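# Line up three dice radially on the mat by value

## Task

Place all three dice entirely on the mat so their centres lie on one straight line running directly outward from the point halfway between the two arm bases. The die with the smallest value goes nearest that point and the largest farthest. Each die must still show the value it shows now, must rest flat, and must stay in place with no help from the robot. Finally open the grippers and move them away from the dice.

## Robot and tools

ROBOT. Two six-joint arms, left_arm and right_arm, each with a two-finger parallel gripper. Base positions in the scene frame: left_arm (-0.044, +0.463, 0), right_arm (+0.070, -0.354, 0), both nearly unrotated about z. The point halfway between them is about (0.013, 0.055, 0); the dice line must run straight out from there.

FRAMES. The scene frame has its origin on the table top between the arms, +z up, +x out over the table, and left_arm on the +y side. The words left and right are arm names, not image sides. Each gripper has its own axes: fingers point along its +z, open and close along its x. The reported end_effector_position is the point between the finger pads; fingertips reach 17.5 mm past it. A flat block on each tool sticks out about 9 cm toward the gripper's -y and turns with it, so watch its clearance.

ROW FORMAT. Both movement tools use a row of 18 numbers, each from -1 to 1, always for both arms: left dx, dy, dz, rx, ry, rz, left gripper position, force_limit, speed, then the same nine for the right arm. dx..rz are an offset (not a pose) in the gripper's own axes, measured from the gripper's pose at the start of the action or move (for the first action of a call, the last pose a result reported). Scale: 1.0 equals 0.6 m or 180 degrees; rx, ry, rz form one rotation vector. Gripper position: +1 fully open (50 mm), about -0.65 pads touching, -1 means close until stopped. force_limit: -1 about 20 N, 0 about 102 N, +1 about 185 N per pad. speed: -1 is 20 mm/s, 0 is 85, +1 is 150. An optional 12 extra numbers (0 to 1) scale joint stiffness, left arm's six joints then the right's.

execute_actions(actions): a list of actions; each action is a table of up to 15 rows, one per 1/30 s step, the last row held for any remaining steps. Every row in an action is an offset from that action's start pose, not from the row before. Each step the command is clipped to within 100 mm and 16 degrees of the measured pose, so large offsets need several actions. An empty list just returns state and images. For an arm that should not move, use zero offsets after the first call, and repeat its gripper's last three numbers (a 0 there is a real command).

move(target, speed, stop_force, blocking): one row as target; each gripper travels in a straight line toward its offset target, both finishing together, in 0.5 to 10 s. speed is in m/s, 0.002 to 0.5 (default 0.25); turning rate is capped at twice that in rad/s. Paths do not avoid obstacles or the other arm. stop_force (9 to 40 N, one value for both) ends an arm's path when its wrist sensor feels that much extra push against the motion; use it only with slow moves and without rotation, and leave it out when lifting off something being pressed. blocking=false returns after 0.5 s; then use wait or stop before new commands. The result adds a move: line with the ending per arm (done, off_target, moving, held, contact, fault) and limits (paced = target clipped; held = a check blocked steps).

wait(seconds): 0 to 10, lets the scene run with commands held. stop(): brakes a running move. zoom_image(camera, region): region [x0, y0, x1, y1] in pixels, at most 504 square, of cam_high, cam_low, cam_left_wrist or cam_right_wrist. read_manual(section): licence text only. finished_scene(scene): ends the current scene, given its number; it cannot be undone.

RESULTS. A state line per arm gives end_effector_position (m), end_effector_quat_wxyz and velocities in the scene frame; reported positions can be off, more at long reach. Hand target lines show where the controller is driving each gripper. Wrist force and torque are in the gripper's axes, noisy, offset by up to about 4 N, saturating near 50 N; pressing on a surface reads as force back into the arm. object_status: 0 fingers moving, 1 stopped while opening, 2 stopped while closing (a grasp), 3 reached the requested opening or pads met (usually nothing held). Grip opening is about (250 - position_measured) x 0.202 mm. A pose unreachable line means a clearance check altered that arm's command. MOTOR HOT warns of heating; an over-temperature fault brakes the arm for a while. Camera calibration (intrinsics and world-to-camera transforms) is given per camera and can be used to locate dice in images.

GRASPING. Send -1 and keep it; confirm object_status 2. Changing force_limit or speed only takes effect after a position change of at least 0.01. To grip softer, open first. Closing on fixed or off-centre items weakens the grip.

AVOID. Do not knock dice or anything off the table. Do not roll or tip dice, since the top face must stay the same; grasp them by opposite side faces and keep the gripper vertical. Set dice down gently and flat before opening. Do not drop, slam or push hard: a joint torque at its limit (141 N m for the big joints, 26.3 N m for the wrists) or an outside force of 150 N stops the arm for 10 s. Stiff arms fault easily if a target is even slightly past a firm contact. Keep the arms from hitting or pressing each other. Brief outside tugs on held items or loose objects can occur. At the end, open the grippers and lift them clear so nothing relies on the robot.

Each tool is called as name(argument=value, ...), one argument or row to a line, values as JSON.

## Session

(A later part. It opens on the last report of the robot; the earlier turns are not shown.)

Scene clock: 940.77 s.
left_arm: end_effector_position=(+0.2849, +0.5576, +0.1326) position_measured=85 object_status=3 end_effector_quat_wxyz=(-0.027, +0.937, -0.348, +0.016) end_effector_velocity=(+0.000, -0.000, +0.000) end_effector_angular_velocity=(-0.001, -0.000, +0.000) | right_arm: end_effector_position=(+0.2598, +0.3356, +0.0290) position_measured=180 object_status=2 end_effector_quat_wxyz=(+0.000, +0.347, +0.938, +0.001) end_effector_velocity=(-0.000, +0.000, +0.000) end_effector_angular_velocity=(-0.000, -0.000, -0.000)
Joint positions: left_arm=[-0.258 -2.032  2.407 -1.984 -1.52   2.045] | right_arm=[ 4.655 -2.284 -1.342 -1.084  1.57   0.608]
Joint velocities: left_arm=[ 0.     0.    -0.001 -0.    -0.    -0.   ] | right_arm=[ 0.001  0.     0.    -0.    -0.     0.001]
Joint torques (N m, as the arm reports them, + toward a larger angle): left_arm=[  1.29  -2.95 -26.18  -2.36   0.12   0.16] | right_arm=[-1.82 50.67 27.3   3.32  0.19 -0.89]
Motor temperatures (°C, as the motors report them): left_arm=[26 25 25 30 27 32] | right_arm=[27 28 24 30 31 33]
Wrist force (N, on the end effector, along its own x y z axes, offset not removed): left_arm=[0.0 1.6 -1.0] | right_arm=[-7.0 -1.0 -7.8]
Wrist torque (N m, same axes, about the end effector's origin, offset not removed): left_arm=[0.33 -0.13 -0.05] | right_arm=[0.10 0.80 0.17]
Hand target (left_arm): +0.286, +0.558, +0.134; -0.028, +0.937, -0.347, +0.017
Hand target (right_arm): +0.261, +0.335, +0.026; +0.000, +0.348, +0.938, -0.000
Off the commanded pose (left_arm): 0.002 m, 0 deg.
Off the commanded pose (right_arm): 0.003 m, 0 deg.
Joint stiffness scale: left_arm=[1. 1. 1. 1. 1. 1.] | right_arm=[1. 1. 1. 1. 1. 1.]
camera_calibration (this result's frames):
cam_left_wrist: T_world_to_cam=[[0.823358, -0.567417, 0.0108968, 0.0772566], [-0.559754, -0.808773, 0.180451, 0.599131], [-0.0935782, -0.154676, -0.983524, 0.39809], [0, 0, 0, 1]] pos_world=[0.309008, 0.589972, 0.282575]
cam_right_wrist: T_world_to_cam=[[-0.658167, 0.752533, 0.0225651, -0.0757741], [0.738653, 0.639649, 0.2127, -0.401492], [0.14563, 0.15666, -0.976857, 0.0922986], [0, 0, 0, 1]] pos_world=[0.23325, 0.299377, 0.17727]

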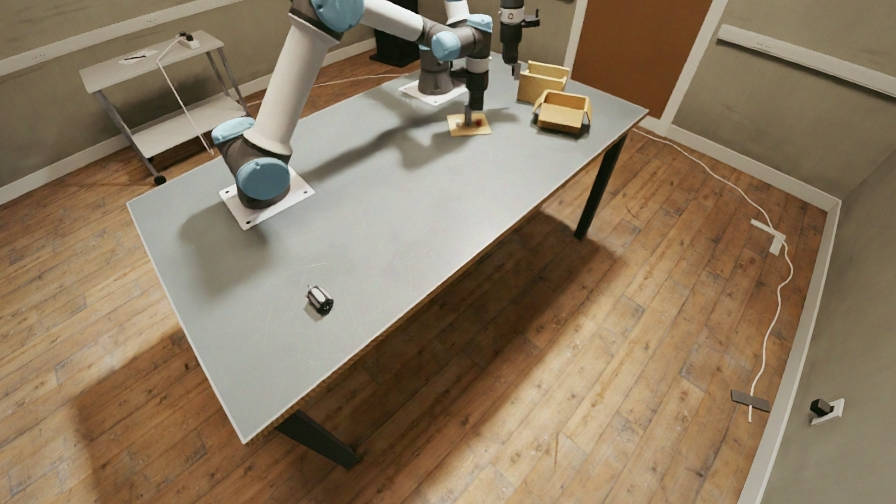

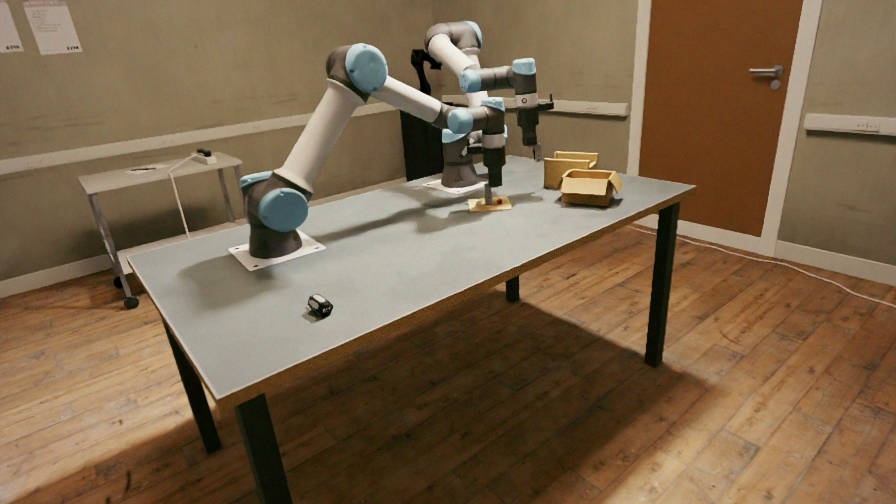

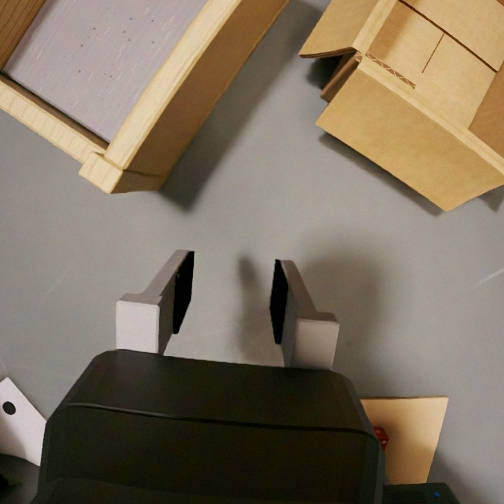

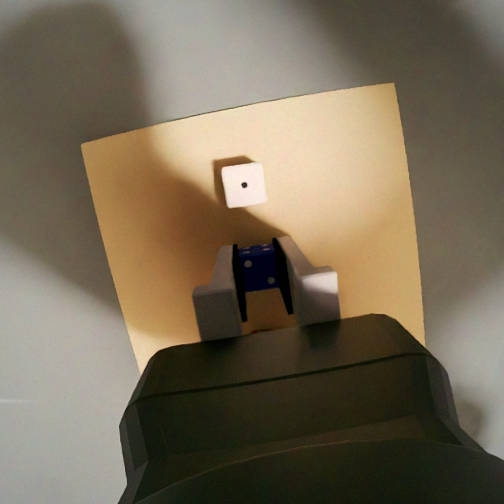

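execute_actions(
  actions=[
    [[0.001,-0.0017,-0.0023,0,0,0,0.45,-0.5,0.5,-0.00195,0.0008,-0.01,0,0,0,0.45,-0.5,0.5],[0.001,-0.0017,-0.0023,0,0,0,0.45,-0.5,0.5,-0.00195,0.0008,-0.0267,0,0,0,0.45,-0.5,0.5],[0.001,-0.0017,-0.0023,0,0,0,0.45,-0.5,0.5,-0.00195,0.0008,-0.045,0,0,0,0.45,-0.5,0.5],[0.001,-0.0017,-0.0023,0,0,0,0.45,-0.5,0.5,-0.00195,0.0008,-0.0633,0,0,0,0.45,-0.5,0.5],[0.001,-0.0017,-0.0023,0,0,0,0.45,-0.5,0.5,-0.0133,0.0008,-0.0767,0,0,0,0.45,-0.5,0.5],[0.001,-0.0017,-0.0023,0,0,0,0.45,-0.5,0.5,-0.05,0,-0.0883,0,0,0,0.45,-0.5,0.5],[0.001,-0.0017,-0.0023,0,0,0,0.45,-0.5,0.5,-0.0917,0,-0.1,0,0,0,0.45,-0.5,0.5],[0.001,-0.0017,-0.0023,0,0,0,0.45,-0.5,0.5,-0.1333,0,-0.1117,0,0,0,0.45,-0.5,0.5],[0.001,-0.0017,-0.0023,0,0,0,0.45,-0.5,0.5,-0.175,0,-0.1233,0,0,0,0.45,-0.5,0.5],[0.001,-0.0017,-0.0023,0,0,0,0.45,-0.5,0.5,-0.2167,0,-0.135,0,0,0,0.45,-0.5,0.5],[0.001,-0.0017,-0.0023,0,0,0,0.45,-0.5,0.5,-0.2583,0,-0.1467,0,0,0,0.45,-0.5,0.5],[0.001,-0.0017,-0.0023,0,0,0,0.45,-0.5,0.5,-0.2917,0,-0.1583,0,0,0,0.45,-0.5,0.5]],
  ],
)

Scene clock: 996.37 s.
left_arm: end_effector_position=(+0.2850, +0.5576, +0.1329) position_measured=85 object_status=3 end_effector_quat_wxyz=(-0.027, +0.937, -0.348, +0.015) end_effector_velocity=(-0.000, -0.000, -0.000) end_effector_angular_velocity=(-0.000, +0.000, -0.001) | right_arm: end_effector_position=(+0.3378, +0.2705, +0.1019) position_measured=85 object_status=3 end_effector_quat_wxyz=(+0.000, +0.351, +0.936, +0.005) end_effector_velocity=(+0.383, -0.317, +0.144) end_effector_angular_velocity=(-0.023, -0.008, -0.120)
Joint positions: left_arm=[-0.258 -2.032  2.406 -1.982 -1.52   2.047] | right_arm=[ 4.532 -2.129 -1.403 -1.17   1.569  0.493]
Joint velocities: left_arm=[-0.001  0.     0.     0.    -0.     0.   ] | right_arm=[-0.644  0.427 -0.291 -0.157 -0.008 -0.524]
Joint torques (N m, as the arm reports them, + toward a larger angle): left_arm=[  0.82  -2.53 -26.57  -2.32   0.22   0.03] | right_arm=[-1.79 50.93 23.85  2.75 -0.32 -0.97]
Motor temperatures (°C, as the motors report them): left_arm=[26 25 25 30 27 32] | right_arm=[27 28 24 30 31 33]
Wrist force (N, on the end effector, along its own x y z axes, offset not removed): left_arm=[0.4 0.5 0.0] | right_arm=[1.3 -0.5 -2.1]
Wrist torque (N m, same axes, about the end effector's origin, offset not removed): left_arm=[0.23 -0.13 0.15] | right_arm=[-0.23 -0.30 -0.14]
Hand target (left_arm): +0.286, +0.558, +0.134; -0.028, +0.937, -0.348, +0.016
Hand target (right_arm): +0.386, +0.225, +0.120; +0.001, +0.349, +0.937, +0.001
Off the commanded pose (left_arm): 0.002 m, 0 deg.
Off the commanded pose (right_arm): 0.077 m, 1 deg.
Joint stiffness scale: left_arm=[1. 1. 1. 1. 1. 1.] | right_arm=[1. 1. 1. 1. 1. 1.]
camera_calibration (this result's frames):
cam_left_wrist: T_world_to_cam=[[0.822552, -0.568597, 0.0102965, 0.0781378], [-0.560804, -0.808007, 0.180623, 0.598938], [-0.094382, -0.154346, -0.983499, 0.39844], [0, 0, 0, 1]] pos_world=[0.30922, 0.589872, 0.282879]
cam_right_wrist: T_world_to_cam=[[-0.651968, 0.757802, 0.0259577, 0.0190747], [0.743301, 0.631978, 0.219334, -0.433165], [0.149807, 0.162293, -0.975304, 0.159283], [0, 0, 0, 1]] pos_world=[0.310546, 0.233445, 0.249862]

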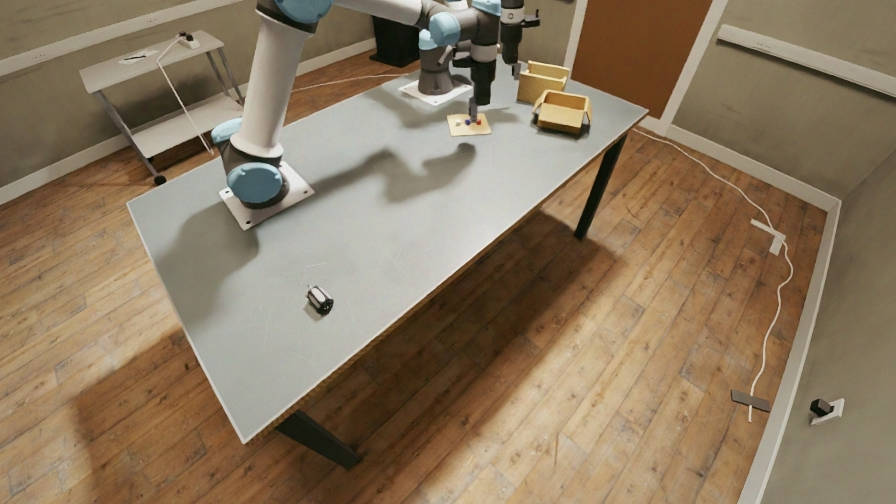

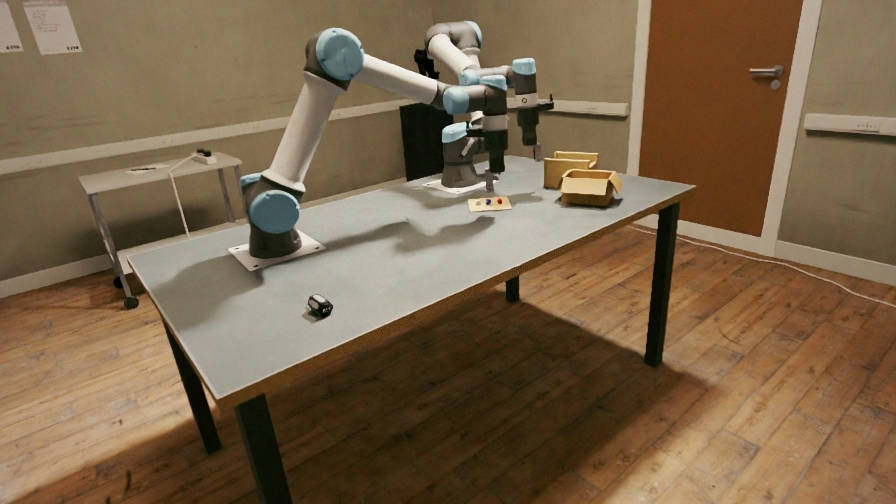

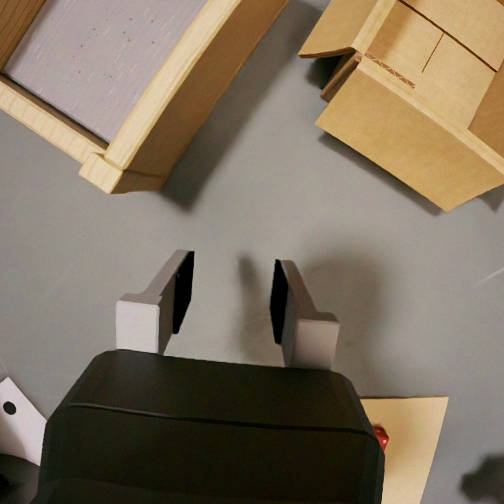

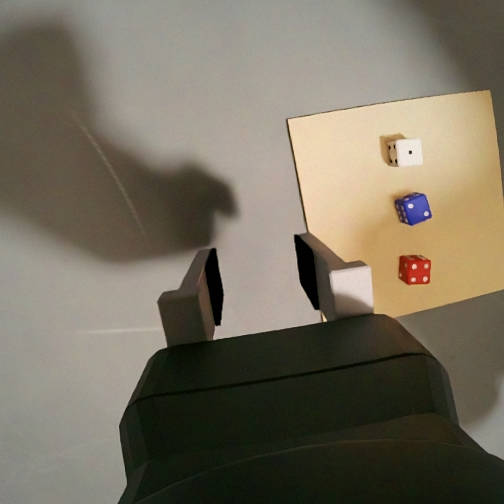

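zoom_image(
  camera="cam_right_wrist",
  region=[360, 110, 480, 310],
)

Region (360, 110, 480, 310) of cam_right_wrist's 504x504 image, scaled by 2.520, with more detail than that image has; it fills the left 302 columns of this view, and the rest is white.

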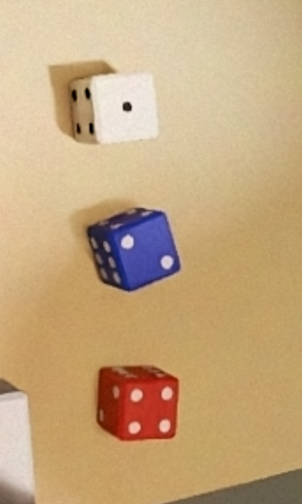

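execute_actions(
  actions=[],
)

zoom_image(
  camera="cam_low",
  region=[455, 185, 525, 220],
)

zoom_image(
  camera="cam_high",
  region=[435, 105, 505, 145],
)

Scene clock: 1016.50 s.
left_arm: end_effector_position=(+0.2850, +0.5576, +0.1329) position_measured=85 object_status=3 end_effector_quat_wxyz=(-0.027, +0.937, -0.348, +0.015) end_effector_velocity=(+0.000, -0.000, +0.001) end_effector_angular_velocity=(-0.001, -0.001, +0.001) | right_arm: end_effector_position=(+0.3878, +0.2255, +0.1221) position_measured=85 object_status=3 end_effector_quat_wxyz=(+0.001, +0.350, +0.937, +0.003) end_effector_velocity=(+0.001, -0.001, -0.000) end_effector_angular_velocity=(-0.000, +0.000, -0.001)
Joint positions: left_arm=[-0.258 -2.032  2.406 -1.982 -1.52   2.047] | right_arm=[ 4.444 -2.073 -1.436 -1.198  1.568  0.403]
Joint velocities: left_arm=[ 0.    -0.    -0.001  0.    -0.    -0.001] | right_arm=[-0.002  0.    -0.001  0.     0.    -0.   ]
Joint torques (N m, as the arm reports them, + toward a larger angle): left_arm=[  1.02  -1.77 -26.46  -2.44   0.27   0.2 ] | right_arm=[ 1.97 48.53 23.98  2.79  0.2  -0.85]
Motor temperatures (°C, as the motors report them): left_arm=[26 25 25 30 27 32] | right_arm=[27 28 24 30 31 33]
Wrist force (N, on the end effector, along its own x y z axes, offset not removed): left_arm=[-1.8 -0.4 -0.1] | right_arm=[-2.4 2.4 0.7]
Wrist torque (N m, same axes, about the end effector's origin, offset not removed): left_arm=[0.19 0.23 0.04] | right_arm=[0.47 0.39 0.19]
Hand target (left_arm): +0.286, +0.558, +0.134; -0.028, +0.937, -0.348, +0.016
Hand target (right_arm): +0.386, +0.225, +0.120; +0.001, +0.349, +0.937, +0.001
Off the commanded pose (left_arm): 0.002 m, 0 deg.
Off the commanded pose (right_arm): 0.006 m, 0 deg.
Joint stiffness scale: left_arm=[1. 1. 1. 1. 1. 1.] | right_arm=[1. 1. 1. 1. 1. 1.]
camera_calibration (this result's frames):
cam_left_wrist: T_world_to_cam=[[0.822536, -0.568621, 0.0102627, 0.0781678], [-0.560821, -0.807992, 0.180635, 0.598931], [-0.0944205, -0.154334, -0.983497, 0.398439], [0, 0, 0, 1]] pos_world=[0.309218, 0.589872, 0.282874]
cam_right_wrist: T_world_to_cam=[[-0.653086, 0.756971, 0.0217406, 0.0864153], [0.742155, 0.634067, 0.217175, -0.446145], [0.15061, 0.157969, -0.975891, 0.179541], [0, 0, 0, 1]] pos_world=[0.360505, 0.18911, 0.270225]

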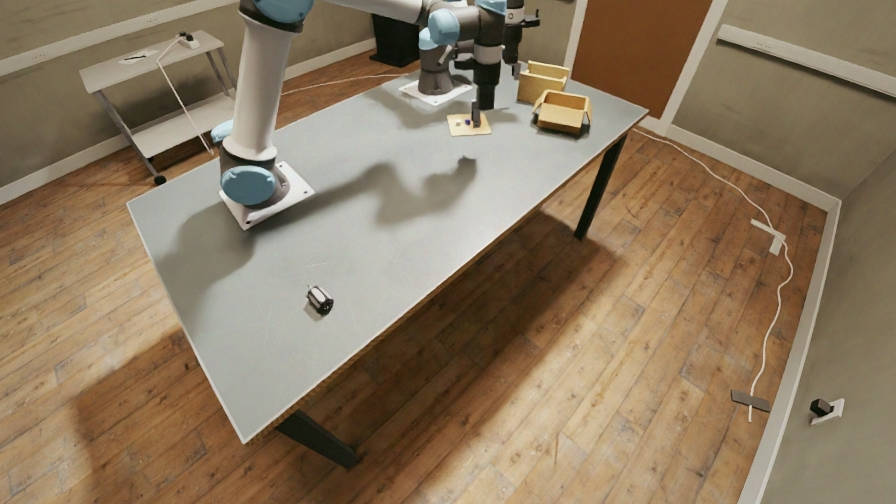

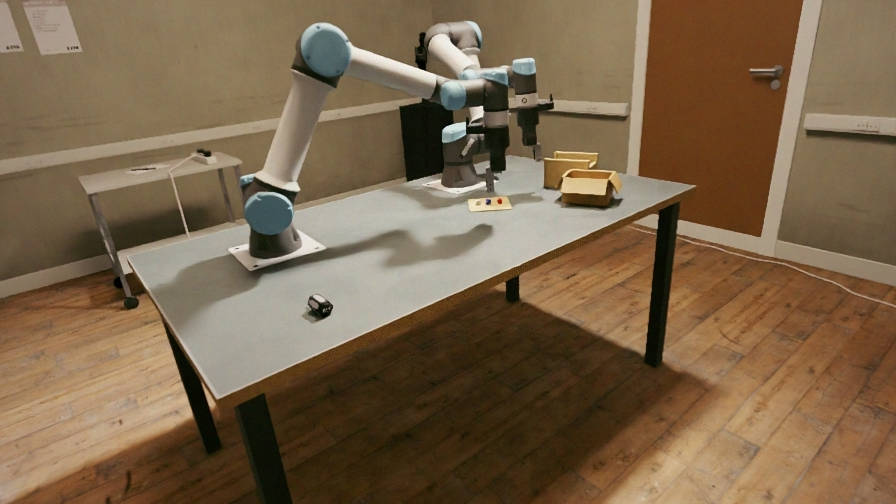

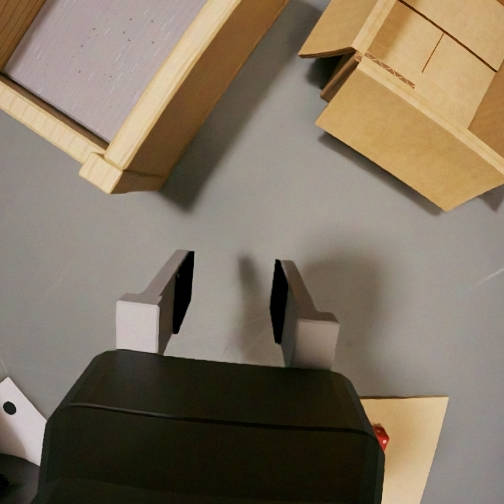

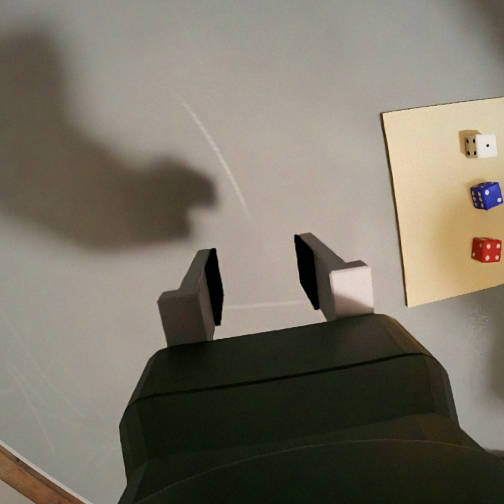

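Region (455, 185, 525, 220) of cam_low's 896x504 image, scaled by 7.200, with more detail than that image has.

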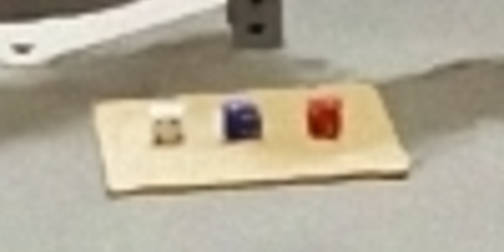

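Region (435, 105, 505, 145) of cam_high's 896x504 image, scaled by 7.200, with more detail than that image has; it fills the top 288 rows of this view, and the rest is white.

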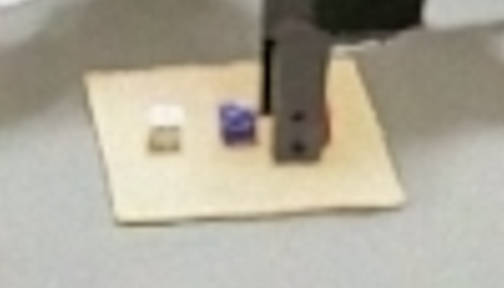

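finished_scene(
  scene=2,
)

The scene is finished: the task was done.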